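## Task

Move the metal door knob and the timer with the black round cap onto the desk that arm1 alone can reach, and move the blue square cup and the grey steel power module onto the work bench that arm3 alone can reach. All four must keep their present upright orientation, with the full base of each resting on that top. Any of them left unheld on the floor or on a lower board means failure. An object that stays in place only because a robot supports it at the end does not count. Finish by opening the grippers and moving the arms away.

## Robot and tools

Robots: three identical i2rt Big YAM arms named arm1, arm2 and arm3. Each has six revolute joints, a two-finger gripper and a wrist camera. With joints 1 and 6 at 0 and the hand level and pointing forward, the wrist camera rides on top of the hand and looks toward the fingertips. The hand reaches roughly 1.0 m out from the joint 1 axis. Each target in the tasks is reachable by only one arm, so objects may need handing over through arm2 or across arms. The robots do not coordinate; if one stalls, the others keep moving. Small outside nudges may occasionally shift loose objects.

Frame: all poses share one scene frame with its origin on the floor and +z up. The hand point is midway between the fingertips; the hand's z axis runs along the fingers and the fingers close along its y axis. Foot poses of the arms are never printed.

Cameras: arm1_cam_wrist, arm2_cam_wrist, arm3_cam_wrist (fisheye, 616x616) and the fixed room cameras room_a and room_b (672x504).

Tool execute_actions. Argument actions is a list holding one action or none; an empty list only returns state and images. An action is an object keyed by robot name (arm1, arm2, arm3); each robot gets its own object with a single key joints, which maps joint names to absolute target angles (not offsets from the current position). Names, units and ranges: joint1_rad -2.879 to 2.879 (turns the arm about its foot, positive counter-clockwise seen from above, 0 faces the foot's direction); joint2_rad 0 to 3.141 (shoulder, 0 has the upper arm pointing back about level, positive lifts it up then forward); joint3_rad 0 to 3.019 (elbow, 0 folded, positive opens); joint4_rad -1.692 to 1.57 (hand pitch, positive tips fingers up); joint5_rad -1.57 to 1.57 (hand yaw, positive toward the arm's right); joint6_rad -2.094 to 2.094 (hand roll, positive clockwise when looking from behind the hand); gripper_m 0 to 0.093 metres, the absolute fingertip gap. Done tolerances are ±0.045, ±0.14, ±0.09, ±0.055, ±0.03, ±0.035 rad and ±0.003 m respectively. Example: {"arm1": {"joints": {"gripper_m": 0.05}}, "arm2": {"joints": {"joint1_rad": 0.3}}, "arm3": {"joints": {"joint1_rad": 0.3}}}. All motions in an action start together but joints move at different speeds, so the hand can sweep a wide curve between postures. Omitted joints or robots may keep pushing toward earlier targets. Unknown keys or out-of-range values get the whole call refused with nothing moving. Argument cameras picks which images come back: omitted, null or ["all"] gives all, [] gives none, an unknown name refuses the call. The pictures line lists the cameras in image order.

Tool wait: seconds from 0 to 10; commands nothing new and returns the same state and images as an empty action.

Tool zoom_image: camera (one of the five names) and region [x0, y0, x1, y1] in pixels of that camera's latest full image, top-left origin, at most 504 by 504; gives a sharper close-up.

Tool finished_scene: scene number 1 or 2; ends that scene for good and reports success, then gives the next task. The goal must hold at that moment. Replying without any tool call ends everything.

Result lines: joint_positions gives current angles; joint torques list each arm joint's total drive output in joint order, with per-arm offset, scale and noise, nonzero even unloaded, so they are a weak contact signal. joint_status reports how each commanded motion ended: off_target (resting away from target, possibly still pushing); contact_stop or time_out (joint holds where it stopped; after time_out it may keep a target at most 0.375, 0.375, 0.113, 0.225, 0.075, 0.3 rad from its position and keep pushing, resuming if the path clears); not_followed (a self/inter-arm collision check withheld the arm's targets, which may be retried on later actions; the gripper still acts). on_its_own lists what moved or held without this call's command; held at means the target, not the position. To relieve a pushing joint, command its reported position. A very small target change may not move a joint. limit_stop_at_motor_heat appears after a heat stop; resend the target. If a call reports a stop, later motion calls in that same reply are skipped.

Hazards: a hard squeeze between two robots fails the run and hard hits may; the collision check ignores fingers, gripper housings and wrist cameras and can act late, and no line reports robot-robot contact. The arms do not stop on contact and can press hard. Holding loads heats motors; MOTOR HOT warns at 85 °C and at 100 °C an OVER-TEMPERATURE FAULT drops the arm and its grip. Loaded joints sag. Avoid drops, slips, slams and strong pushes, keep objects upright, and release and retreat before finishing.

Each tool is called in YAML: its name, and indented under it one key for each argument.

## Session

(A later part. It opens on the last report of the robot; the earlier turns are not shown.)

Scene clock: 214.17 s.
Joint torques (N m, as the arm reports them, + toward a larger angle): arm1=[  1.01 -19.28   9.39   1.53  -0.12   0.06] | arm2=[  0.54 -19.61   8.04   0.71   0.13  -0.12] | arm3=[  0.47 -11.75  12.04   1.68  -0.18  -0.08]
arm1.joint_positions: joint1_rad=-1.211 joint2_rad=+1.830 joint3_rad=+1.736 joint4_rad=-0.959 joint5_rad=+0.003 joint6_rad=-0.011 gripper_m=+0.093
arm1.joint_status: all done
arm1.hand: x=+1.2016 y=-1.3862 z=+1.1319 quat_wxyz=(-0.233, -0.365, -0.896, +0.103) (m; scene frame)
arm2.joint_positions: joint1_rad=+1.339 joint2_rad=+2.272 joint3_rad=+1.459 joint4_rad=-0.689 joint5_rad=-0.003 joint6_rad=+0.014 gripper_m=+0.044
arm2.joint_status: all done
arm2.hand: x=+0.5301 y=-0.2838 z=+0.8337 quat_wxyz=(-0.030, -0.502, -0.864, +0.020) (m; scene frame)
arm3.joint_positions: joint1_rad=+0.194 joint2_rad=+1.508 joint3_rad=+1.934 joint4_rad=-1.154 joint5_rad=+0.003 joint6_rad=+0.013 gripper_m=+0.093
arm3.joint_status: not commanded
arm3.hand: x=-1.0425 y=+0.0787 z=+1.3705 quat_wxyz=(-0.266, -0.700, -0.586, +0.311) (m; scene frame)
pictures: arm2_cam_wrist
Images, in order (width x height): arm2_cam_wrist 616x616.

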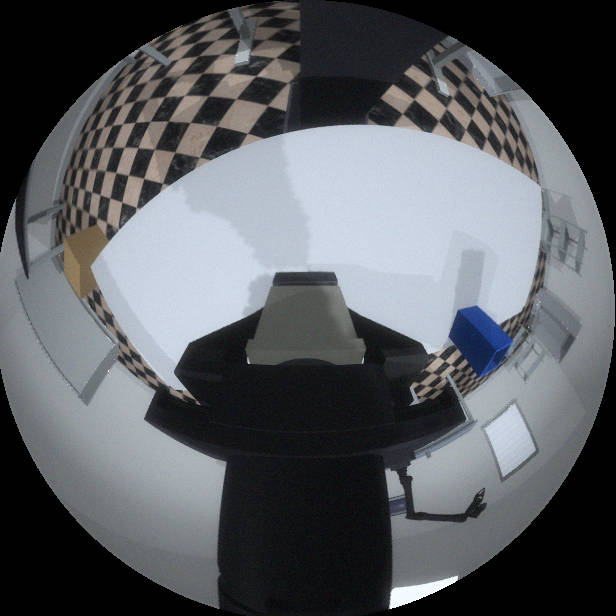

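execute_actions:
  actions:
    - {"arm2":{"joints":{"gripper_m":0.093}}}
  cameras: ["arm2_cam_wrist"]

execute_actions:
  actions:
    - {"arm2":{"joints":{"joint2_rad":2.0}}}
  cameras: []

execute_actions:
  actions:
    - {"arm2":{"joints":{"joint1_rad":0.95,"joint3_rad":1.5,"joint4_rad":-1.0,"joint6_rad":-0.36}}}
  cameras: ["arm2_cam_wrist","room_b"]

Scene clock: 219.90 s.
Joint torques (N m, as the arm reports them, + toward a larger angle): arm1=[  1.02 -19.26   9.39   1.54  -0.12   0.07] | arm2=[  0.45 -19.42   7.95   0.72   0.07  -0.16] | arm3=[  0.53 -11.7   12.06   1.66  -0.19  -0.07]
arm1.joint_positions: joint1_rad=-1.211 joint2_rad=+1.830 joint3_rad=+1.736 joint4_rad=-0.959 joint5_rad=+0.003 joint6_rad=-0.011 gripper_m=+0.093
arm1.joint_status: not commanded
arm1.hand: x=+1.2016 y=-1.3862 z=+1.1319 quat_wxyz=(-0.233, -0.365, -0.896, +0.103) (m; scene frame)
arm2.joint_positions: joint1_rad=+1.339 joint2_rad=+2.272 joint3_rad=+1.459 joint4_rad=-0.689 joint5_rad=-0.002 joint6_rad=+0.014 gripper_m=+0.093
arm2.joint_status: all done
arm2.hand: x=+0.5299 y=-0.2839 z=+0.8337 quat_wxyz=(-0.029, -0.502, -0.864, +0.020) (m; scene frame)
arm3.joint_positions: joint1_rad=+0.194 joint2_rad=+1.508 joint3_rad=+1.934 joint4_rad=-1.154 joint5_rad=+0.003 joint6_rad=+0.013 gripper_m=+0.093
arm3.joint_status: not commanded
arm3.hand: x=-1.0425 y=+0.0787 z=+1.3705 quat_wxyz=(-0.266, -0.700, -0.586, +0.311) (m; scene frame)
pictures: arm2_cam_wrist
Images, in order (width x height): arm2_cam_wrist 616x616.

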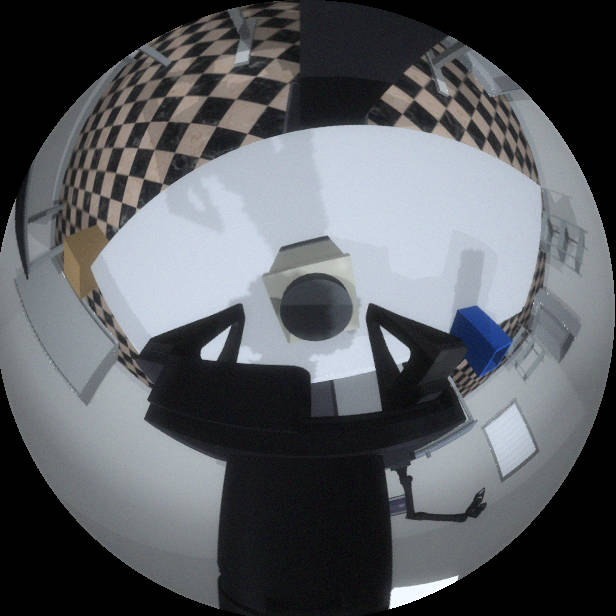

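Scene clock: 221.27 s.
Joint torques (N m, as the arm reports them, + toward a larger angle): arm1=[  1.03 -19.27   9.39   1.55  -0.12   0.07] | arm2=[  0.   -18.1    8.73   1.06   0.09  -0.13] | arm3=[  0.54 -11.76  12.04   1.69  -0.19  -0.09]
arm1.joint_positions: joint1_rad=-1.211 joint2_rad=+1.830 joint3_rad=+1.736 joint4_rad=-0.959 joint5_rad=+0.003 joint6_rad=-0.011 gripper_m=+0.093
arm1.joint_status: not commanded
arm1.hand: x=+1.2016 y=-1.3862 z=+1.1319 quat_wxyz=(-0.233, -0.365, -0.896, +0.103) (m; scene frame)
arm2.joint_positions: joint1_rad=+1.339 joint2_rad=+1.992 joint3_rad=+1.473 joint4_rad=-0.684 joint5_rad=-0.002 joint6_rad=+0.014 gripper_m=+0.093
arm2.joint_status: all done
arm2.hand: x=+0.5621 y=-0.3357 z=+1.0103 quat_wxyz=(-0.159, -0.493, -0.850, +0.093) (m; scene frame)
arm3.joint_positions: joint1_rad=+0.194 joint2_rad=+1.508 joint3_rad=+1.934 joint4_rad=-1.154 joint5_rad=+0.003 joint6_rad=+0.013 gripper_m=+0.093
arm3.joint_status: not commanded
arm3.hand: x=-1.0425 y=+0.0787 z=+1.3705 quat_wxyz=(-0.266, -0.700, -0.586, +0.311) (m; scene frame)
pictures: none
No camera images: the call's "cameras" was empty. Leave "cameras" out to get every camera's image.

Scene clock: 222.70 s.
Joint torques (N m, as the arm reports them, + toward a larger angle): arm1=[  1.01 -19.3    9.39   1.55  -0.12   0.07] | arm2=[  0.87 -17.9    9.09  -0.13  -0.07  -0.14] | arm3=[  0.42 -11.71  12.04   1.71  -0.19  -0.09]
arm1.joint_positions: joint1_rad=-1.211 joint2_rad=+1.830 joint3_rad=+1.736 joint4_rad=-0.959 joint5_rad=+0.003 joint6_rad=-0.011 gripper_m=+0.093
arm1.joint_status: not commanded
arm1.hand: x=+1.2016 y=-1.3862 z=+1.1319 quat_wxyz=(-0.233, -0.365, -0.896, +0.103) (m; scene frame)
arm2.joint_positions: joint1_rad=+0.953 joint2_rad=+1.992 joint3_rad=+1.473 joint4_rad=-0.991 joint5_rad=+0.002 joint6_rad=-0.344 gripper_m=+0.093
arm2.joint_status: all done
arm2.hand: x=+0.3123 y=-0.3471 z=+0.9959 quat_wxyz=(-0.018, -0.514, -0.857, +0.029) (m; scene frame)
arm3.joint_positions: joint1_rad=+0.194 joint2_rad=+1.508 joint3_rad=+1.934 joint4_rad=-1.154 joint5_rad=+0.003 joint6_rad=+0.013 gripper_m=+0.093
arm3.joint_status: not commanded
arm3.hand: x=-1.0425 y=+0.0787 z=+1.3705 quat_wxyz=(-0.266, -0.700, -0.586, +0.311) (m; scene frame)
pictures: arm2_cam_wrist, room_b
Images, in order (width x height): arm2_cam_wrist 616x616, room_b 672x504.

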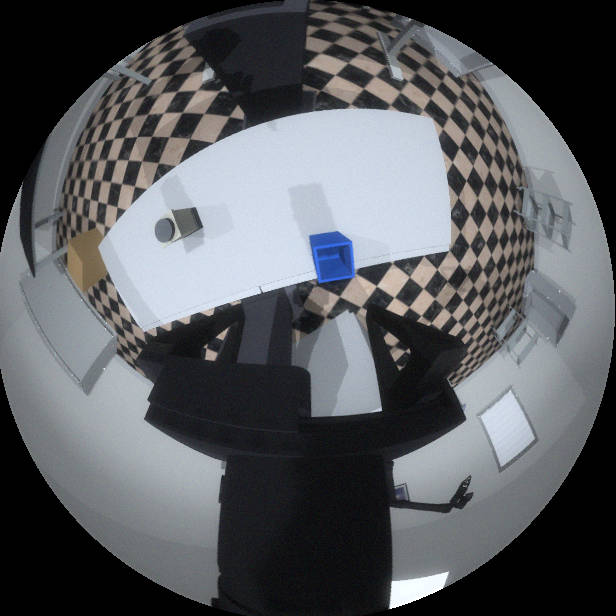

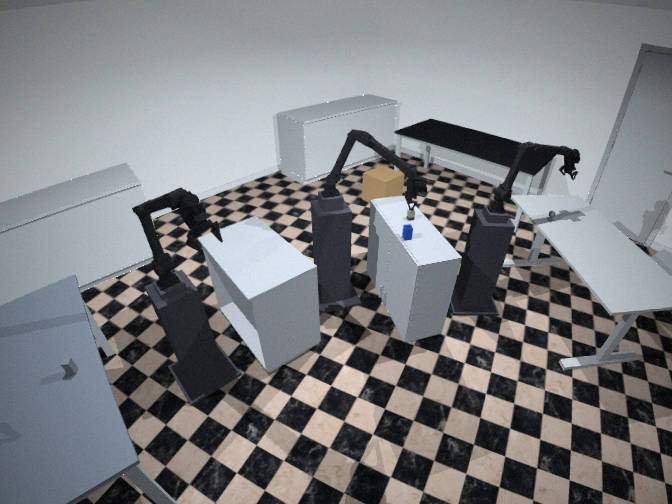

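execute_actions:
  actions:
    - {"arm2":{"joints":{"joint1_rad":0.85,"joint2_rad":2.16,"joint3_rad":1.65,"joint4_rad":-1.03,"joint6_rad":-0.70}}}
  cameras: ["arm2_cam_wrist"]

Scene clock: 235.03 s.
Joint torques (N m, as the arm reports them, + toward a larger angle): arm1=[  1.02 -19.24   9.39   1.55  -0.12   0.06] | arm2=[  1.36 -19.55   9.66  -0.07  -0.05  -0.18] | arm3=[  0.44 -11.69  12.03   1.65  -0.19  -0.07]
arm1.joint_positions: joint1_rad=-1.211 joint2_rad=+1.830 joint3_rad=+1.736 joint4_rad=-0.959 joint5_rad=+0.003 joint6_rad=-0.011 gripper_m=+0.093
arm1.joint_status: not commanded
arm1.hand: x=+1.2016 y=-1.3862 z=+1.1319 quat_wxyz=(-0.233, -0.365, -0.896, +0.103) (m; scene frame)
arm2.joint_positions: joint1_rad=+0.841 joint2_rad=+2.161 joint3_rad=+1.608 joint4_rad=-1.025 joint5_rad=+0.001 joint6_rad=-0.684 gripper_m=+0.093
arm2.joint_status: all done
arm2.hand: x=+0.2482 y=-0.3803 z=+0.9437 quat_wxyz=(+0.003, -0.413, -0.911, +0.002) (m; scene frame)
arm3.joint_positions: joint1_rad=+0.194 joint2_rad=+1.508 joint3_rad=+1.934 joint4_rad=-1.154 joint5_rad=+0.003 joint6_rad=+0.013 gripper_m=+0.093
arm3.joint_status: not commanded
arm3.hand: x=-1.0425 y=+0.0787 z=+1.3705 quat_wxyz=(-0.266, -0.700, -0.586, +0.311) (m; scene frame)
pictures: arm2_cam_wrist
Images, in order (width x height): arm2_cam_wrist 616x616.

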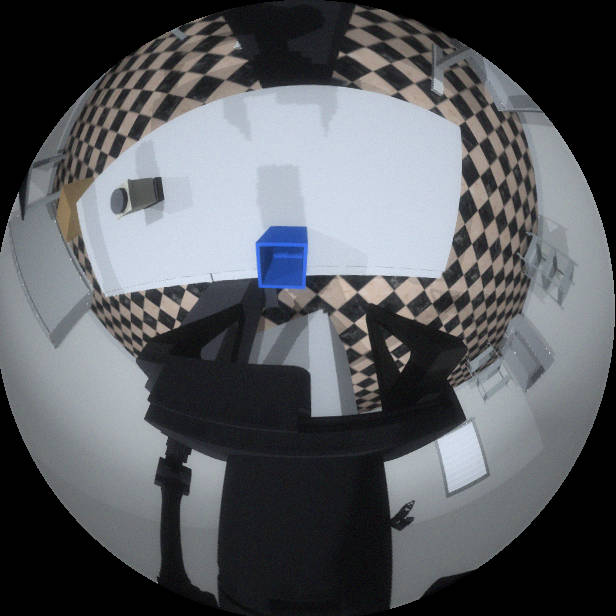

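execute_actions:
  actions:
    - {"arm2":{"joints":{"joint1_rad":0.88,"joint2_rad":2.27,"joint3_rad":1.59,"joint4_rad":-0.9}}}
  cameras: ["arm2_cam_wrist"]

Scene clock: 243.50 s.
Joint torques (N m, as the arm reports them, + toward a larger angle): arm1=[  1.02 -19.25   9.39   1.55  -0.12   0.07] | arm2=[  1.18 -20.39   6.98   0.62  -0.09  -0.15] | arm3=[  0.44 -11.7   12.06   1.68  -0.2   -0.08]
arm1.joint_positions: joint1_rad=-1.211 joint2_rad=+1.830 joint3_rad=+1.736 joint4_rad=-0.959 joint5_rad=+0.003 joint6_rad=-0.011 gripper_m=+0.093
arm1.joint_status: not commanded
arm1.hand: x=+1.2016 y=-1.3862 z=+1.1319 quat_wxyz=(-0.233, -0.365, -0.896, +0.103) (m; scene frame)
arm2.joint_positions: joint1_rad=+0.878 joint2_rad=+2.273 joint3_rad=+1.586 joint4_rad=-0.909 joint5_rad=+0.001 joint6_rad=-0.685 gripper_m=+0.093
arm2.joint_status: all done
arm2.hand: x=+0.2700 y=-0.3747 z=+0.8706 quat_wxyz=(+0.008, -0.396, -0.918, -0.007) (m; scene frame)
arm3.joint_positions: joint1_rad=+0.194 joint2_rad=+1.508 joint3_rad=+1.934 joint4_rad=-1.154 joint5_rad=+0.003 joint6_rad=+0.013 gripper_m=+0.093
arm3.joint_status: not commanded
arm3.hand: x=-1.0425 y=+0.0787 z=+1.3705 quat_wxyz=(-0.266, -0.700, -0.586, +0.311) (m; scene frame)
pictures: arm2_cam_wrist
Images, in order (width x height): arm2_cam_wrist 616x616.

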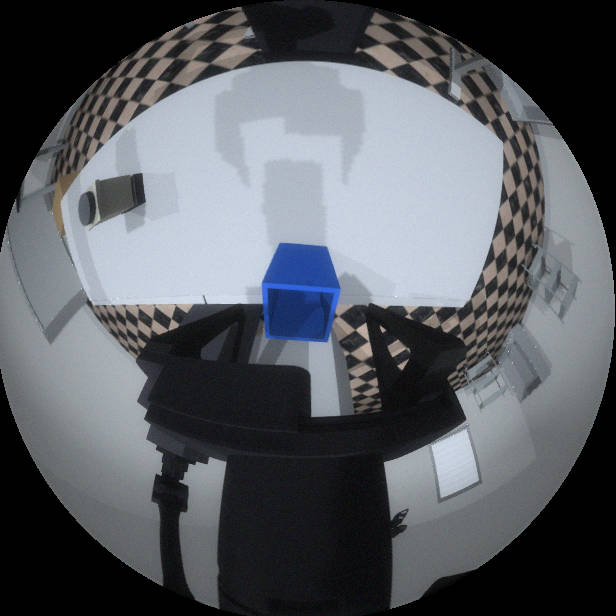

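execute_actions:
  actions:
    - {"arm2":{"joints":{"joint2_rad":2.32,"joint4_rad":-0.87}}}
  cameras: ["arm2_cam_wrist"]

Scene clock: 247.37 s.
Joint torques (N m, as the arm reports them, + toward a larger angle): arm1=[  1.02 -19.25   9.4    1.55  -0.12   0.07] | arm2=[  1.14 -18.97   6.57   0.46  -0.06  -0.16] | arm3=[  0.57 -11.75  12.02   1.62  -0.19  -0.09]
arm1.joint_positions: joint1_rad=-1.211 joint2_rad=+1.830 joint3_rad=+1.736 joint4_rad=-0.959 joint5_rad=+0.003 joint6_rad=-0.011 gripper_m=+0.093
arm1.joint_status: not commanded
arm1.hand: x=+1.2016 y=-1.3862 z=+1.1319 quat_wxyz=(-0.233, -0.365, -0.896, +0.103) (m; scene frame)
arm2.joint_positions: joint1_rad=+0.878 joint2_rad=+2.305 joint3_rad=+1.586 joint4_rad=-0.880 joint5_rad=+0.001 joint6_rad=-0.685 gripper_m=+0.093
arm2.joint_status: all done
arm2.hand: x=+0.2698 y=-0.3740 z=+0.8516 quat_wxyz=(+0.008, -0.396, -0.918, -0.008) (m; scene frame)
arm3.joint_positions: joint1_rad=+0.194 joint2_rad=+1.508 joint3_rad=+1.934 joint4_rad=-1.154 joint5_rad=+0.003 joint6_rad=+0.013 gripper_m=+0.093
arm3.joint_status: not commanded
arm3.hand: x=-1.0425 y=+0.0787 z=+1.3705 quat_wxyz=(-0.266, -0.700, -0.586, +0.311) (m; scene frame)
pictures: arm2_cam_wrist
Images, in order (width x height): arm2_cam_wrist 616x616.

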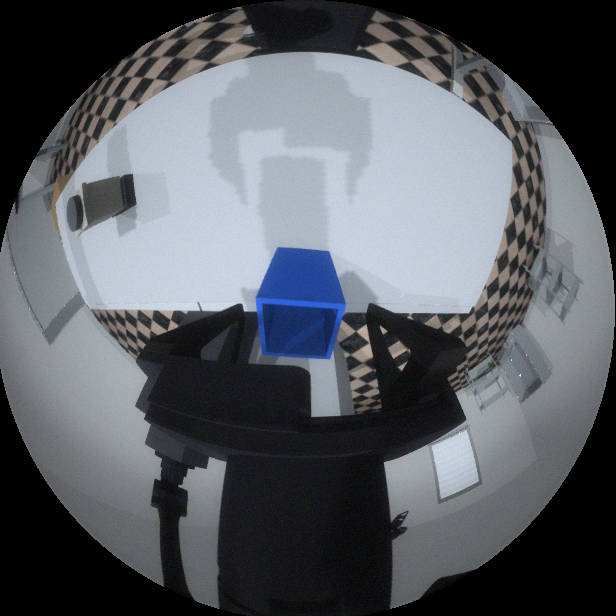

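A bit lower, then close.

execute_actions:
  actions:
    - {"arm2":{"joints":{"joint2_rad":2.35}}}
  cameras: []

execute_actions:
  actions:
    - {"arm2":{"joints":{"gripper_m":0}}}
  cameras: ["arm2_cam_wrist"]

execute_actions:
  actions:
    - {"arm2":{"joints":{"joint2_rad":1.9}}}
  cameras: ["arm2_cam_wrist"]

Scene clock: 252.67 s.
Joint torques (N m, as the arm reports them, + toward a larger angle): arm1=[  1.03 -19.28   9.39   1.55  -0.12   0.07] | arm2=[  1.03 -19.03   6.41   0.41  -0.08  -0.13] | arm3=[  0.44 -11.64  12.05   1.71  -0.18  -0.08]
arm1.joint_positions: joint1_rad=-1.211 joint2_rad=+1.830 joint3_rad=+1.736 joint4_rad=-0.959 joint5_rad=+0.003 joint6_rad=-0.011 gripper_m=+0.093
arm1.joint_status: not commanded
arm1.hand: x=+1.2016 y=-1.3862 z=+1.1319 quat_wxyz=(-0.233, -0.365, -0.896, +0.103) (m; scene frame)
arm2.joint_positions: joint1_rad=+0.878 joint2_rad=+2.335 joint3_rad=+1.586 joint4_rad=-0.879 joint5_rad=+0.001 joint6_rad=-0.685 gripper_m=+0.093
arm2.joint_status: all done
arm2.hand: x=+0.2692 y=-0.3664 z=+0.8343 quat_wxyz=(+0.015, -0.396, -0.918, -0.020) (m; scene frame)
arm3.joint_positions: joint1_rad=+0.194 joint2_rad=+1.508 joint3_rad=+1.934 joint4_rad=-1.154 joint5_rad=+0.003 joint6_rad=+0.013 gripper_m=+0.093
arm3.joint_status: not commanded
arm3.hand: x=-1.0425 y=+0.0787 z=+1.3705 quat_wxyz=(-0.266, -0.700, -0.586, +0.311) (m; scene frame)
pictures: none
No camera images: the call's "cameras" was empty. Leave "cameras" out to get every camera's image.

Scene clock: 253.37 s.
Joint torques (N m, as the arm reports them, + toward a larger angle): arm1=[  1.01 -19.29   9.4    1.54  -0.12   0.07] | arm2=[  1.2  -19.26   6.51   0.38  -0.05  -0.13] | arm3=[  0.66 -11.7   11.97   1.65  -0.19  -0.07]
arm1.joint_positions: joint1_rad=-1.211 joint2_rad=+1.830 joint3_rad=+1.736 joint4_rad=-0.959 joint5_rad=+0.003 joint6_rad=-0.011 gripper_m=+0.093
arm1.joint_status: not commanded
arm1.hand: x=+1.2016 y=-1.3862 z=+1.1319 quat_wxyz=(-0.233, -0.365, -0.896, +0.103) (m; scene frame)
arm2.joint_positions: joint1_rad=+0.878 joint2_rad=+2.335 joint3_rad=+1.586 joint4_rad=-0.878 joint5_rad=+0.001 joint6_rad=-0.685 gripper_m=+0.054
arm2.joint_status: gripper_m off_target (ended at +0.054, target +0.000)
arm2.hand: x=+0.2693 y=-0.3667 z=+0.8343 quat_wxyz=(+0.014, -0.396, -0.918, -0.020) (m; scene frame)
arm3.joint_positions: joint1_rad=+0.194 joint2_rad=+1.508 joint3_rad=+1.934 joint4_rad=-1.154 joint5_rad=+0.003 joint6_rad=+0.013 gripper_m=+0.093
arm3.joint_status: not commanded
arm3.hand: x=-1.0425 y=+0.0787 z=+1.3705 quat_wxyz=(-0.266, -0.700, -0.586, +0.311) (m; scene frame)
pictures: arm2_cam_wrist
Images, in order (width x height): arm2_cam_wrist 616x616.

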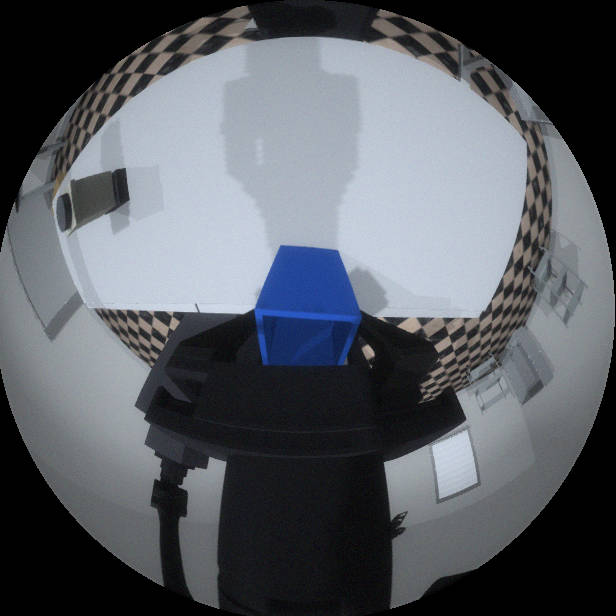

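Scene clock: 254.97 s.
Joint torques (N m, as the arm reports them, + toward a larger angle): arm1=[  1.02 -19.25   9.39   1.55  -0.12   0.07] | arm2=[  1.23 -18.7    9.38   1.11  -0.06  -0.13] | arm3=[  0.63 -11.7   11.99   1.65  -0.19  -0.08]
arm1.joint_positions: joint1_rad=-1.211 joint2_rad=+1.830 joint3_rad=+1.736 joint4_rad=-0.959 joint5_rad=+0.003 joint6_rad=-0.011 gripper_m=+0.093
arm1.joint_status: not commanded
arm1.hand: x=+1.2016 y=-1.3862 z=+1.1319 quat_wxyz=(-0.233, -0.365, -0.896, +0.103) (m; scene frame)
arm2.joint_positions: joint1_rad=+0.878 joint2_rad=+1.908 joint3_rad=+1.576 joint4_rad=-0.875 joint5_rad=+0.001 joint6_rad=-0.685 gripper_m=+0.054
arm2.joint_status: all done
arm2.hand: x=+0.2751 y=-0.4253 z=+1.0945 quat_wxyz=(-0.082, -0.389, -0.903, +0.165) (m; scene frame)
arm3.joint_positions: joint1_rad=+0.194 joint2_rad=+1.508 joint3_rad=+1.934 joint4_rad=-1.154 joint5_rad=+0.003 joint6_rad=+0.013 gripper_m=+0.093
arm3.joint_status: not commanded
arm3.hand: x=-1.0425 y=+0.0787 z=+1.3705 quat_wxyz=(-0.266, -0.700, -0.586, +0.311) (m; scene frame)
pictures: arm2_cam_wrist
Images, in order (width x height): arm2_cam_wrist 616x616.

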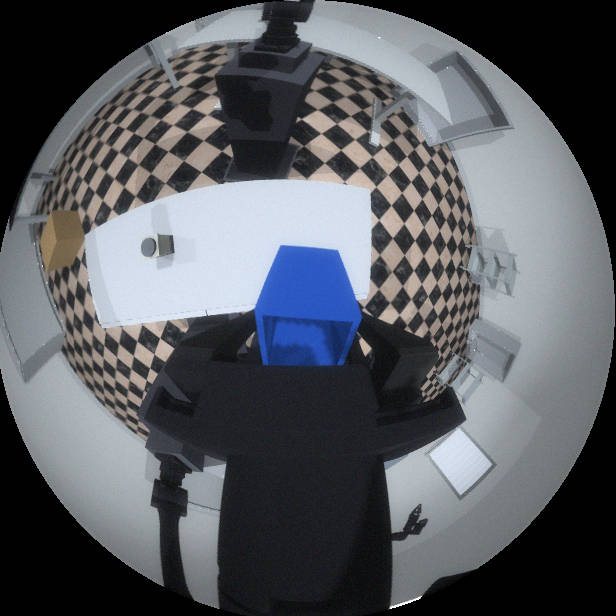

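execute_actions:
  actions:
    - {"arm2":{"joints":{"joint1_rad":-1.01,"joint6_rad":0.17}},"arm1":{"joints":{"joint1_rad":0.3}}}
  cameras: []

execute_actions:
  actions:
    - {"arm2":{"joints":{"joint2_rad":2.27}},"arm1":{"joints":{"joint1_rad":1.44,"joint6_rad":-0.21}}}
  cameras: []

execute_actions:
  actions:
    - {"arm2":{"joints":{"joint2_rad":2.33}},"arm1":{"joints":{"joint2_rad":2.14,"joint3_rad":1.84,"joint4_rad":-1.2}}}
  cameras: ["arm1_cam_wrist","arm2_cam_wrist"]

Scene clock: 270.03 s.
Joint torques (N m, as the arm reports them, + toward a larger angle): arm1=[ -0.47 -19.53   9.36   1.46   0.04   0.06] | arm2=[  1.77 -19.06   9.44   1.02  -0.02   0.15] | arm3=[  0.42 -11.78  12.04   1.7   -0.19  -0.08]
arm1.joint_positions: joint1_rad=+0.306 joint2_rad=+1.833 joint3_rad=+1.736 joint4_rad=-0.957 joint5_rad=-0.002 joint6_rad=-0.011 gripper_m=+0.093
arm1.joint_status: all done
arm1.hand: x=+1.2297 y=-0.4413 z=+1.1276 quat_wxyz=(-0.235, +0.350, -0.902, -0.091) (m; scene frame)
arm2.joint_positions: joint1_rad=-1.019 joint2_rad=+1.908 joint3_rad=+1.576 joint4_rad=-0.870 joint5_rad=+0.001 joint6_rad=+0.155 gripper_m=+0.054
arm2.joint_status: all done
arm2.hand: x=-0.4107 y=+0.4002 z=+1.0930 quat_wxyz=(+0.006, -0.962, +0.201, +0.185) (m; scene frame)
arm3.joint_positions: joint1_rad=+0.194 joint2_rad=+1.508 joint3_rad=+1.934 joint4_rad=-1.154 joint5_rad=+0.003 joint6_rad=+0.013 gripper_m=+0.093
arm3.joint_status: not commanded
arm3.hand: x=-1.0425 y=+0.0787 z=+1.3705 quat_wxyz=(-0.266, -0.700, -0.586, +0.311) (m; scene frame)
pictures: none
No camera images: the call's "cameras" was empty. Leave "cameras" out to get every camera's image.

Scene clock: 271.60 s.
Joint torques (N m, as the arm reports them, + toward a larger angle): arm1=[ -0.38 -19.48   9.39   1.49   0.03  -0.15] | arm2=[  1.77 -20.78   7.39   0.25   0.05   0.14] | arm3=[  0.55 -11.72  12.04   1.67  -0.19  -0.09]
arm1.joint_positions: joint1_rad=+1.447 joint2_rad=+1.833 joint3_rad=+1.736 joint4_rad=-0.957 joint5_rad=-0.002 joint6_rad=-0.196 gripper_m=+0.093
arm1.joint_status: all done
arm1.hand: x=+0.5141 y=-0.2431 z=+1.1321 quat_wxyz=(-0.167, +0.831, -0.495, -0.193) (m; scene frame)
arm2.joint_positions: joint1_rad=-1.018 joint2_rad=+2.280 joint3_rad=+1.576 joint4_rad=-0.873 joint5_rad=+0.000 joint6_rad=+0.156 gripper_m=+0.053
arm2.joint_status: all done
arm2.hand: x=-0.3626 y=+0.3850 z=+0.8617 quat_wxyz=(-0.005, -0.979, +0.204, -0.001) (m; scene frame)
arm3.joint_positions: joint1_rad=+0.194 joint2_rad=+1.508 joint3_rad=+1.934 joint4_rad=-1.154 joint5_rad=+0.003 joint6_rad=+0.013 gripper_m=+0.093
arm3.joint_status: not commanded
arm3.hand: x=-1.0425 y=+0.0787 z=+1.3705 quat_wxyz=(-0.266, -0.700, -0.586, +0.311) (m; scene frame)
pictures: none
No camera images: the call's "cameras" was empty. Leave "cameras" out to get every camera's image.

Scene clock: 272.80 s.
Joint torques (N m, as the arm reports them, + toward a larger angle): arm1=[ -0.44 -24.96   9.06   0.01   0.03  -0.16] | arm2=[  2.04 -18.01   7.09   0.21  -0.01   0.17] | arm3=[  0.52 -11.63  12.02   1.68  -0.19  -0.08]
arm1.joint_positions: joint1_rad=+1.447 joint2_rad=+2.160 joint3_rad=+1.813 joint4_rad=-1.190 joint5_rad=-0.002 joint6_rad=-0.196 gripper_m=+0.093
arm1.joint_status: all done
arm1.hand: x=+0.5220 y=-0.2730 z=+0.9366 quat_wxyz=(-0.008, +0.859, -0.511, -0.016) (m; scene frame)
arm2.joint_positions: joint1_rad=-1.018 joint2_rad=+2.301 joint3_rad=+1.577 joint4_rad=-0.872 joint5_rad=+0.000 joint6_rad=+0.156 gripper_m=+0.053
arm2.joint_status: all done
arm2.hand: x=-0.3579 y=+0.3837 z=+0.8493 quat_wxyz=(-0.005, -0.979, +0.204, -0.011) (m; scene frame)
arm3.joint_positions: joint1_rad=+0.194 joint2_rad=+1.508 joint3_rad=+1.934 joint4_rad=-1.154 joint5_rad=+0.003 joint6_rad=+0.013 gripper_m=+0.093
arm3.joint_status: not commanded
arm3.hand: x=-1.0425 y=+0.0787 z=+1.3705 quat_wxyz=(-0.266, -0.700, -0.586, +0.311) (m; scene frame)
pictures: arm1_cam_wrist, arm2_cam_wrist
Images, in order (width x height): arm1_cam_wrist 616x616, arm2_cam_wrist 616x616.

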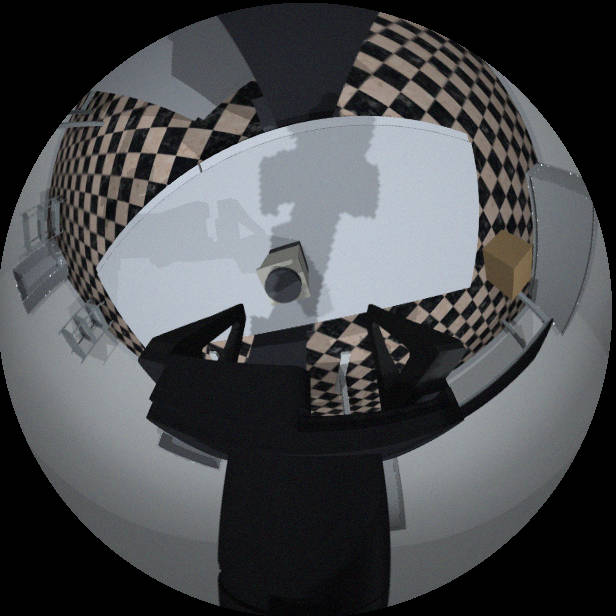

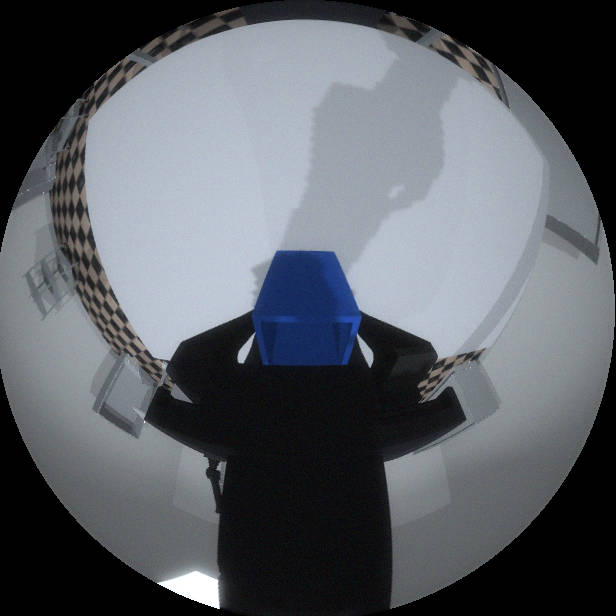

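execute_actions:
  actions:
    - {"arm2":{"joints":{"joint2_rad":2.37}},"arm1":{"joints":{"joint1_rad":1.49,"joint6_rad":-0.58,"joint2_rad":2.24,"joint4_rad":-1.13}}}
  cameras: ["arm1_cam_wrist","arm2_cam_wrist"]

Scene clock: 278.80 s.
Joint torques (N m, as the arm reports them, + toward a larger angle): arm1=[  0.49 -21.84   8.87   0.89   0.    -0.16] | arm2=[  1.73 -15.35   7.18   0.24   0.06   0.16] | arm3=[  0.5  -11.8   11.99   1.68  -0.2   -0.09]
arm1.joint_positions: joint1_rad=+1.487 joint2_rad=+2.214 joint3_rad=+1.813 joint4_rad=-1.145 joint5_rad=-0.002 joint6_rad=-0.564 gripper_m=+0.093
arm1.joint_status: all done
arm1.hand: x=+0.4954 y=-0.2767 z=+0.9028 quat_wxyz=(-0.007, +0.945, -0.327, -0.012) (m; scene frame)
arm2.joint_positions: joint1_rad=-1.018 joint2_rad=+2.303 joint3_rad=+1.577 joint4_rad=-0.872 joint5_rad=+0.000 joint6_rad=+0.156 gripper_m=+0.053
arm2.joint_status: all done
arm2.hand: x=-0.3574 y=+0.3836 z=+0.8482 quat_wxyz=(-0.005, -0.979, +0.204, -0.012) (m; scene frame)
arm3.joint_positions: joint1_rad=+0.194 joint2_rad=+1.508 joint3_rad=+1.934 joint4_rad=-1.154 joint5_rad=+0.003 joint6_rad=+0.013 gripper_m=+0.093
arm3.joint_status: not commanded
arm3.hand: x=-1.0425 y=+0.0787 z=+1.3705 quat_wxyz=(-0.266, -0.700, -0.586, +0.311) (m; scene frame)
pictures: arm1_cam_wrist, arm2_cam_wrist
Images, in order (width x height): arm1_cam_wrist 616x616, arm2_cam_wrist 616x616.

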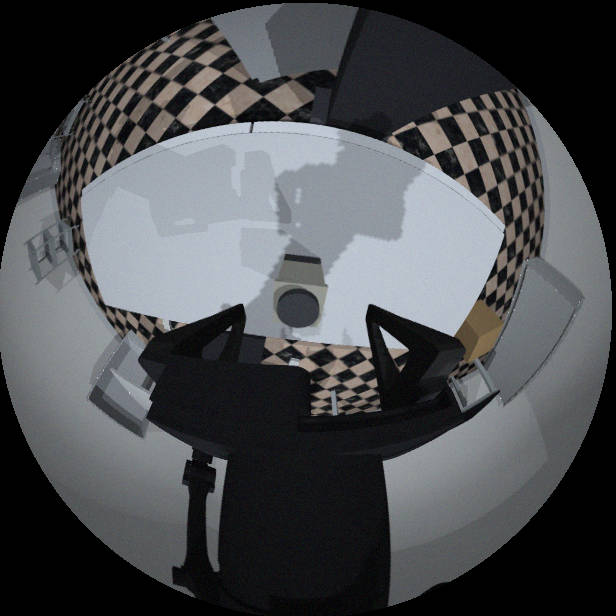

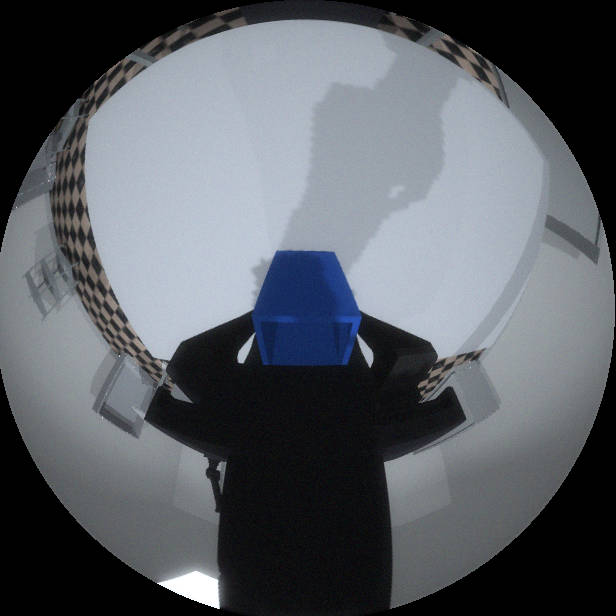

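execute_actions:
  actions:
    - {"arm2":{"joints":{"joint2_rad":2.303,"gripper_m":0.093}},"arm1":{"joints":{"joint6_rad":-0.44,"joint2_rad":2.29,"joint4_rad":-1.07}}}
  cameras: ["arm1_cam_wrist","arm2_cam_wrist"]

Scene clock: 286.70 s.
Joint torques (N m, as the arm reports them, + toward a larger angle): arm1=[  0.6  -22.22   8.78   0.92   0.01   0.1 ] | arm2=[  1.71 -19.68   6.97   0.26   0.02   0.15] | arm3=[  0.51 -11.63  11.98   1.7   -0.18  -0.09]
arm1.joint_positions: joint1_rad=+1.487 joint2_rad=+2.261 joint3_rad=+1.813 joint4_rad=-1.084 joint5_rad=-0.002 joint6_rad=-0.456 gripper_m=+0.093
arm1.joint_status: all done
arm1.hand: x=+0.4926 y=-0.2694 z=+0.8726 quat_wxyz=(-0.011, +0.926, -0.378, -0.016) (m; scene frame)
arm2.joint_positions: joint1_rad=-1.018 joint2_rad=+2.302 joint3_rad=+1.577 joint4_rad=-0.872 joint5_rad=+0.000 joint6_rad=+0.156 gripper_m=+0.093
arm2.joint_status: all done
arm2.hand: x=-0.3578 y=+0.3837 z=+0.8491 quat_wxyz=(-0.005, -0.979, +0.204, -0.011) (m; scene frame)
arm3.joint_positions: joint1_rad=+0.194 joint2_rad=+1.508 joint3_rad=+1.934 joint4_rad=-1.154 joint5_rad=+0.003 joint6_rad=+0.013 gripper_m=+0.093
arm3.joint_status: not commanded
arm3.hand: x=-1.0425 y=+0.0787 z=+1.3705 quat_wxyz=(-0.266, -0.700, -0.586, +0.311) (m; scene frame)
pictures: arm1_cam_wrist, arm2_cam_wrist
Images, in order (width x height): arm1_cam_wrist 616x616, arm2_cam_wrist 616x616.

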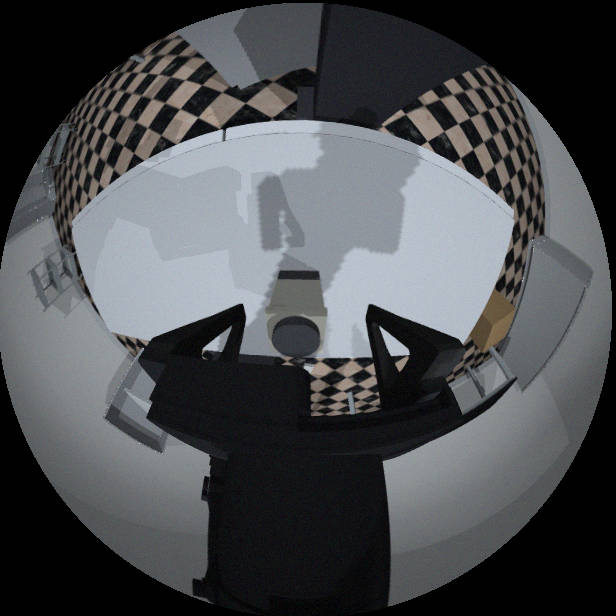

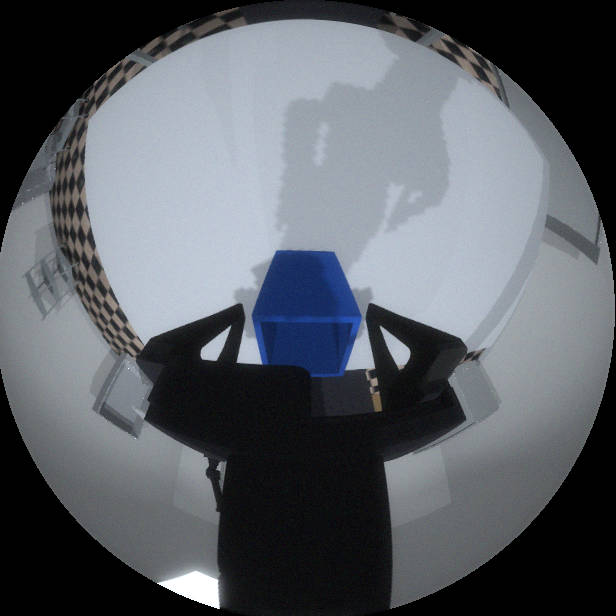

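execute_actions:
  actions:
    - {"arm2":{"joints":{"joint2_rad":1.9}},"arm1":{"joints":{"joint1_rad":1.505,"joint2_rad":2.33}}}
  cameras: ["arm1_cam_wrist"]

execute_actions:
  actions:
    - {"arm2":{"joints":{"joint1_rad":0,"joint2_rad":1.3,"joint3_rad":1.4,"joint4_rad":-1.55}},"arm1":{"joints":{"gripper_m":0}}}
  cameras: ["arm1_cam_wrist"]

Scene clock: 295.13 s.
Joint torques (N m, as the arm reports them, + toward a larger angle): arm1=[  1.47 -22.02   8.56   0.84   0.01   0.1 ] | arm2=[  1.69 -18.34   9.3    1.02   0.03   0.16] | arm3=[  0.54 -11.71  12.03   1.67  -0.2   -0.09]
arm1.joint_positions: joint1_rad=+1.493 joint2_rad=+2.299 joint3_rad=+1.813 joint4_rad=-1.084 joint5_rad=-0.002 joint6_rad=-0.455 gripper_m=+0.093
arm1.joint_status: all done
arm1.hand: x=+0.4910 y=-0.2769 z=+0.8486 quat_wxyz=(+0.003, +0.927, -0.375, -0.004) (m; scene frame)
arm2.joint_positions: joint1_rad=-1.018 joint2_rad=+1.901 joint3_rad=+1.577 joint4_rad=-0.872 joint5_rad=+0.000 joint6_rad=+0.156 gripper_m=+0.093
arm2.joint_status: all done
arm2.hand: x=-0.4108 y=+0.3996 z=+1.0975 quat_wxyz=(+0.005, -0.961, +0.201, +0.188) (m; scene frame)
arm3.joint_positions: joint1_rad=+0.194 joint2_rad=+1.508 joint3_rad=+1.934 joint4_rad=-1.154 joint5_rad=+0.003 joint6_rad=+0.013 gripper_m=+0.093
arm3.joint_status: not commanded
arm3.hand: x=-1.0425 y=+0.0787 z=+1.3705 quat_wxyz=(-0.266, -0.700, -0.586, +0.311) (m; scene frame)
pictures: arm1_cam_wrist
Images, in order (width x height): arm1_cam_wrist 616x616.

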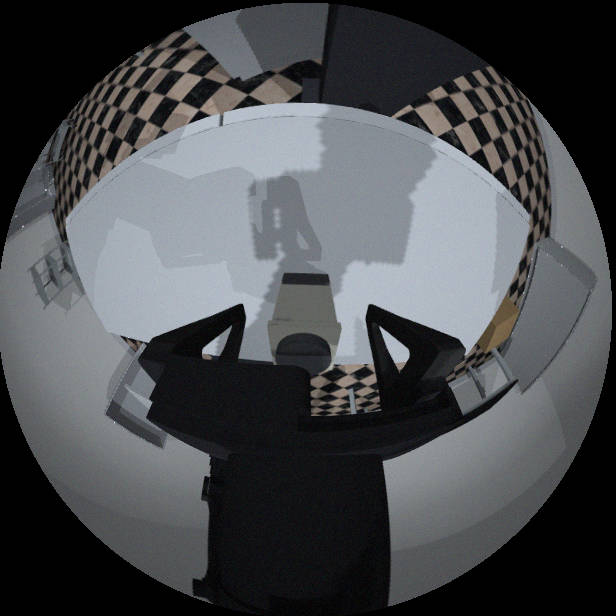

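Scene clock: 296.67 s.
Joint torques (N m, as the arm reports them, + toward a larger angle): arm1=[  1.45 -21.94   8.58   0.78  -0.02   0.09] | arm2=[ 1.17 -9.07  8.8   0.05  0.09  0.15] | arm3=[  0.5  -11.54  12.02   1.7   -0.19  -0.08]
arm1.joint_positions: joint1_rad=+1.493 joint2_rad=+2.299 joint3_rad=+1.813 joint4_rad=-1.083 joint5_rad=-0.001 joint6_rad=-0.454 gripper_m=+0.047
arm1.joint_status: gripper_m off_target (ended at +0.047, target +0.000)
arm1.hand: x=+0.4910 y=-0.2765 z=+0.8486 quat_wxyz=(+0.002, +0.927, -0.376, -0.004) (m; scene frame)
arm2.joint_positions: joint1_rad=-0.001 joint2_rad=+1.298 joint3_rad=+1.398 joint4_rad=-1.541 joint5_rad=-0.002 joint6_rad=+0.157 gripper_m=+0.093
arm2.joint_status: all done
arm2.hand: x=-0.0574 y=-0.0399 z=+1.2902 quat_wxyz=(-0.032, -0.952, -0.298, +0.062) (m; scene frame)
arm3.joint_positions: joint1_rad=+0.194 joint2_rad=+1.508 joint3_rad=+1.934 joint4_rad=-1.154 joint5_rad=+0.003 joint6_rad=+0.013 gripper_m=+0.093
arm3.joint_status: not commanded
arm3.hand: x=-1.0425 y=+0.0787 z=+1.3705 quat_wxyz=(-0.266, -0.700, -0.586, +0.311) (m; scene frame)
pictures: arm1_cam_wrist
Images, in order (width x height): arm1_cam_wrist 616x616.

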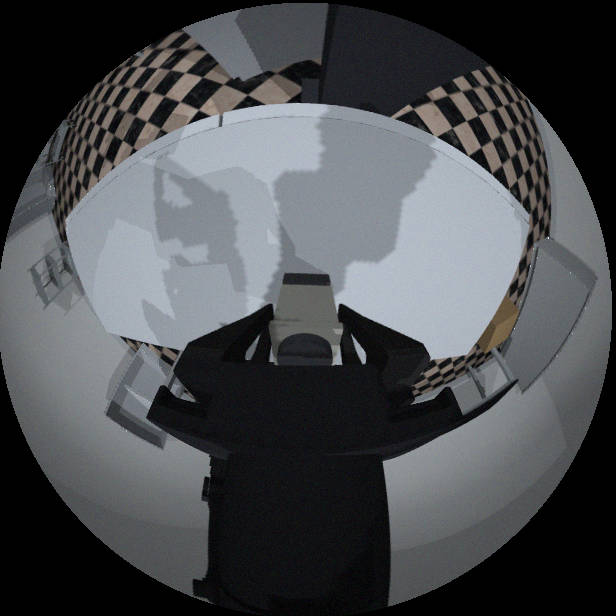

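execute_actions:
  actions:
    - {"arm1":{"joints":{"joint2_rad":1.9}},"arm3":{"joints":{"joint1_rad":1.48,"joint2_rad":1.9,"joint3_rad":1.9,"joint4_rad":-1.3}}}
  cameras: []

execute_actions:
  actions:
    - {"arm1":{"joints":{"joint1_rad":-0.9,"joint6_rad":0}},"arm3":{"joints":{"joint2_rad":2.17,"joint4_rad":-1.28}}}
  cameras: ["arm1_cam_wrist","arm3_cam_wrist"]

Scene clock: 304.47 s.
Joint torques (N m, as the arm reports them, + toward a larger angle): arm1=[  1.43 -20.77   9.45   1.46  -0.01   0.11] | arm2=[ 1.32 -9.06  8.62  0.08  0.08  0.18] | arm3=[  0.12 -17.41  13.62   0.4    0.    -0.07]
arm1.joint_positions: joint1_rad=+1.493 joint2_rad=+1.891 joint3_rad=+1.823 joint4_rad=-1.081 joint5_rad=-0.001 joint6_rad=-0.454 gripper_m=+0.047
arm1.joint_status: all done
arm1.hand: x=+0.4847 y=-0.2531 z=+1.1232 quat_wxyz=(-0.153, +0.906, -0.368, -0.143) (m; scene frame)
arm2.joint_positions: joint1_rad=-0.001 joint2_rad=+1.298 joint3_rad=+1.398 joint4_rad=-1.541 joint5_rad=-0.002 joint6_rad=+0.157 gripper_m=+0.093
arm2.joint_status: not commanded
arm2.hand: x=-0.0574 y=-0.0399 z=+1.2902 quat_wxyz=(-0.032, -0.952, -0.298, +0.062) (m; scene frame)
arm3.joint_positions: joint1_rad=+1.478 joint2_rad=+1.915 joint3_rad=+1.867 joint4_rad=-1.292 joint5_rad=-0.002 joint6_rad=+0.011 gripper_m=+0.093
arm3.joint_status: all done
arm3.hand: x=-0.3578 y=+0.3842 z=+1.0704 quat_wxyz=(-0.113, -0.227, -0.967, +0.024) (m; scene frame)
pictures: none
No camera images: the call's "cameras" was empty. Leave "cameras" out to get every camera's image.

Scene clock: 306.80 s.
Joint torques (N m, as the arm reports them, + toward a larger angle): arm1=[  1.04 -21.13   9.49   1.22  -0.11   0.09] | arm2=[ 1.2  -8.85  8.7   0.07  0.08  0.16] | arm3=[  0.19 -20.47  12.48   0.59   0.    -0.08]
arm1.joint_positions: joint1_rad=-0.911 joint2_rad=+1.894 joint3_rad=+1.823 joint4_rad=-1.074 joint5_rad=+0.003 joint6_rad=-0.014 gripper_m=+0.047
arm1.joint_status: all done
arm1.hand: x=+1.3260 y=-1.2228 z=+1.1180 quat_wxyz=(-0.201, -0.229, -0.951, +0.055) (m; scene frame)
arm2.joint_positions: joint1_rad=-0.001 joint2_rad=+1.298 joint3_rad=+1.398 joint4_rad=-1.541 joint5_rad=-0.002 joint6_rad=+0.157 gripper_m=+0.093
arm2.joint_status: not commanded
arm2.hand: x=-0.0574 y=-0.0399 z=+1.2902 quat_wxyz=(-0.032, -0.952, -0.298, +0.062) (m; scene frame)
arm3.joint_positions: joint1_rad=+1.478 joint2_rad=+2.198 joint3_rad=+1.869 joint4_rad=-1.288 joint5_rad=-0.002 joint6_rad=+0.011 gripper_m=+0.093
arm3.joint_status: all done
arm3.hand: x=-0.3597 y=+0.3852 z=+0.8922 quat_wxyz=(+0.022, -0.229, -0.973, -0.006) (m; scene frame)
pictures: arm1_cam_wrist, arm3_cam_wrist
Images, in order (width x height): arm1_cam_wrist 616x616, arm3_cam_wrist 616x616.

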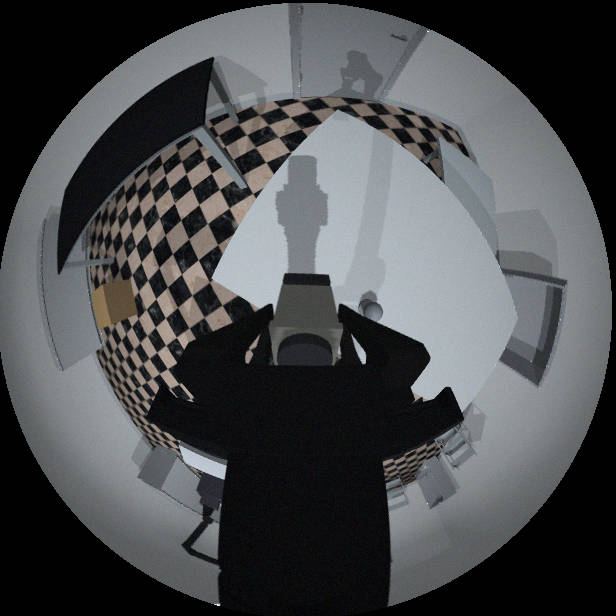

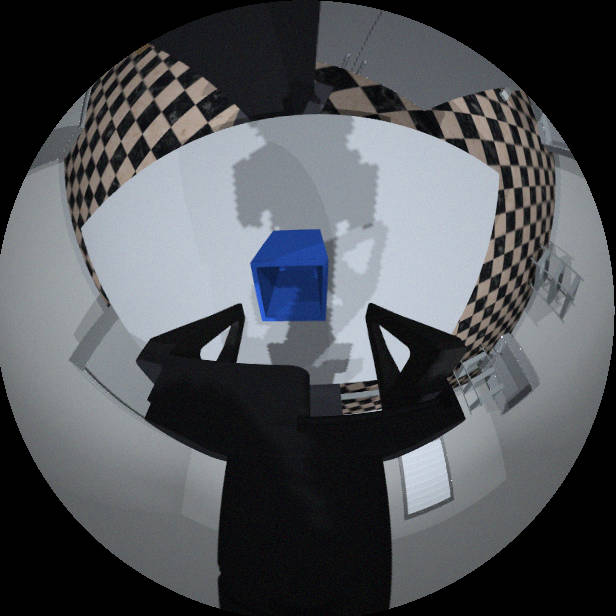

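execute_actions:
  actions:
    - {"arm1":{"joints":{"joint1_rad":-1.55}},"arm3":{"joints":{"joint1_rad":1.505,"joint2_rad":2.24,"joint4_rad":-1.19}}}
  cameras: ["arm3_cam_wrist"]

execute_actions:
  actions:
    - {"arm1":{"joints":{"joint2_rad":2.26,"joint3_rad":1.84,"joint4_rad":-1.08}},"arm3":{"joints":{"joint2_rad":2.30}}}
  cameras: ["arm1_cam_wrist","arm3_cam_wrist"]

Scene clock: 314.00 s.
Joint torques (N m, as the arm reports them, + toward a larger angle): arm1=[  0.01 -21.09   9.5    1.22  -0.07   0.08] | arm2=[ 0.9  -9.16  8.76  0.11  0.08  0.14] | arm3=[  0.14 -19.01  12.5    0.8   -0.02  -0.07]
arm1.joint_positions: joint1_rad=-1.549 joint2_rad=+1.894 joint3_rad=+1.823 joint4_rad=-1.074 joint5_rad=+0.001 joint6_rad=-0.013 gripper_m=+0.047
arm1.joint_status: all done
arm1.hand: x=+1.0139 y=-1.5215 z=+1.1208 quat_wxyz=(-0.175, -0.515, -0.831, +0.117) (m; scene frame)
arm2.joint_positions: joint1_rad=-0.001 joint2_rad=+1.298 joint3_rad=+1.398 joint4_rad=-1.541 joint5_rad=-0.002 joint6_rad=+0.157 gripper_m=+0.093
arm2.joint_status: not commanded
arm2.hand: x=-0.0574 y=-0.0399 z=+1.2902 quat_wxyz=(-0.032, -0.952, -0.298, +0.062) (m; scene frame)
arm3.joint_positions: joint1_rad=+1.506 joint2_rad=+2.240 joint3_rad=+1.869 joint4_rad=-1.202 joint5_rad=-0.002 joint6_rad=+0.011 gripper_m=+0.093
arm3.joint_status: all done
arm3.hand: x=-0.3373 y=+0.3947 z=+0.8648 quat_wxyz=(+0.000, -0.216, -0.976, -0.002) (m; scene frame)
pictures: arm3_cam_wrist
Images, in order (width x height): arm3_cam_wrist 616x616.

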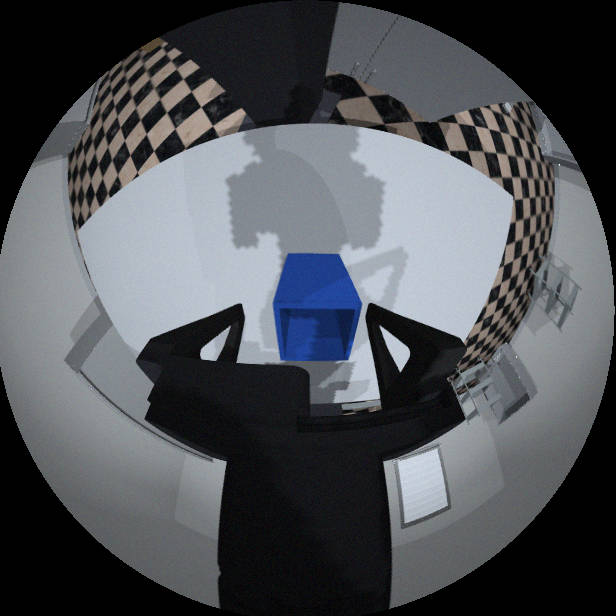

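Scene clock: 315.37 s.
Joint torques (N m, as the arm reports them, + toward a larger angle): arm1=[ -0.15 -26.69   8.42   0.18  -0.06   0.08] | arm2=[ 1.27 -8.91  8.7   0.17  0.06  0.15] | arm3=[  0.14 -19.63  12.1    0.66   0.    -0.07]
arm1.joint_positions: joint1_rad=-1.549 joint2_rad=+2.291 joint3_rad=+1.817 joint4_rad=-1.074 joint5_rad=+0.001 joint6_rad=-0.013 gripper_m=+0.047
arm1.joint_status: all done
arm1.hand: x=+1.0030 y=-1.5031 z=+0.8537 quat_wxyz=(-0.007, -0.528, -0.849, +0.009) (m; scene frame)
arm2.joint_positions: joint1_rad=-0.001 joint2_rad=+1.298 joint3_rad=+1.398 joint4_rad=-1.541 joint5_rad=-0.002 joint6_rad=+0.157 gripper_m=+0.093
arm2.joint_status: not commanded
arm2.hand: x=-0.0574 y=-0.0399 z=+1.2902 quat_wxyz=(-0.032, -0.952, -0.298, +0.062) (m; scene frame)
arm3.joint_positions: joint1_rad=+1.506 joint2_rad=+2.308 joint3_rad=+1.869 joint4_rad=-1.200 joint5_rad=-0.002 joint6_rad=+0.011 gripper_m=+0.093
arm3.joint_status: all done
arm3.hand: x=-0.3463 y=+0.3988 z=+0.8217 quat_wxyz=(+0.033, -0.215, -0.976, -0.008) (m; scene frame)
pictures: arm1_cam_wrist, arm3_cam_wrist
Images, in order (width x height): arm1_cam_wrist 616x616, arm3_cam_wrist 616x616.

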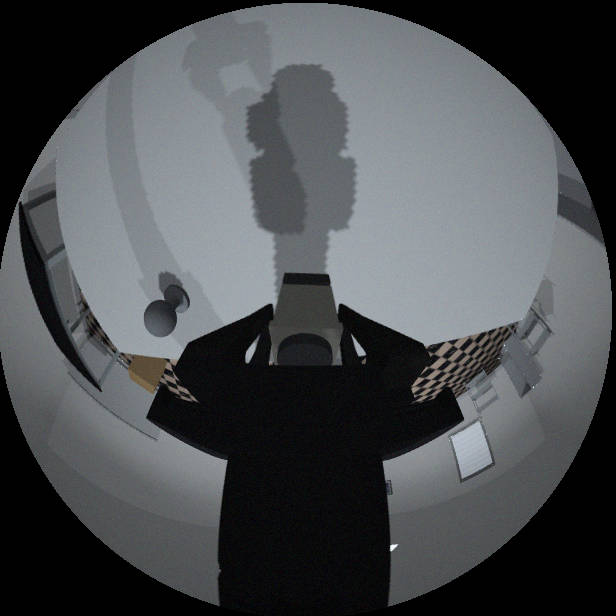

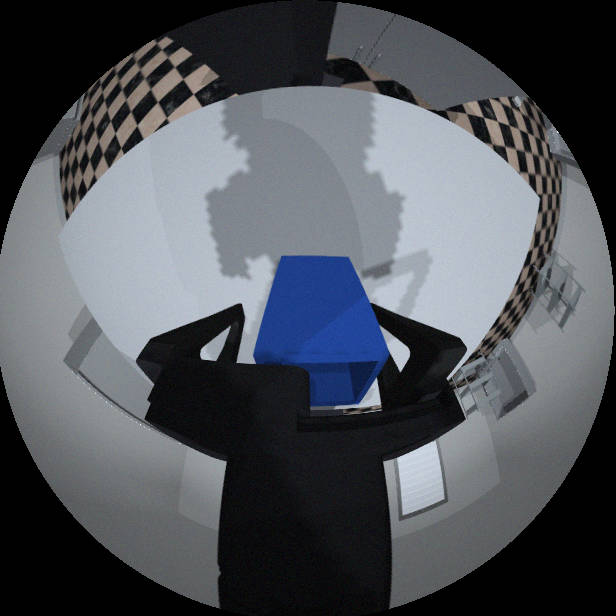

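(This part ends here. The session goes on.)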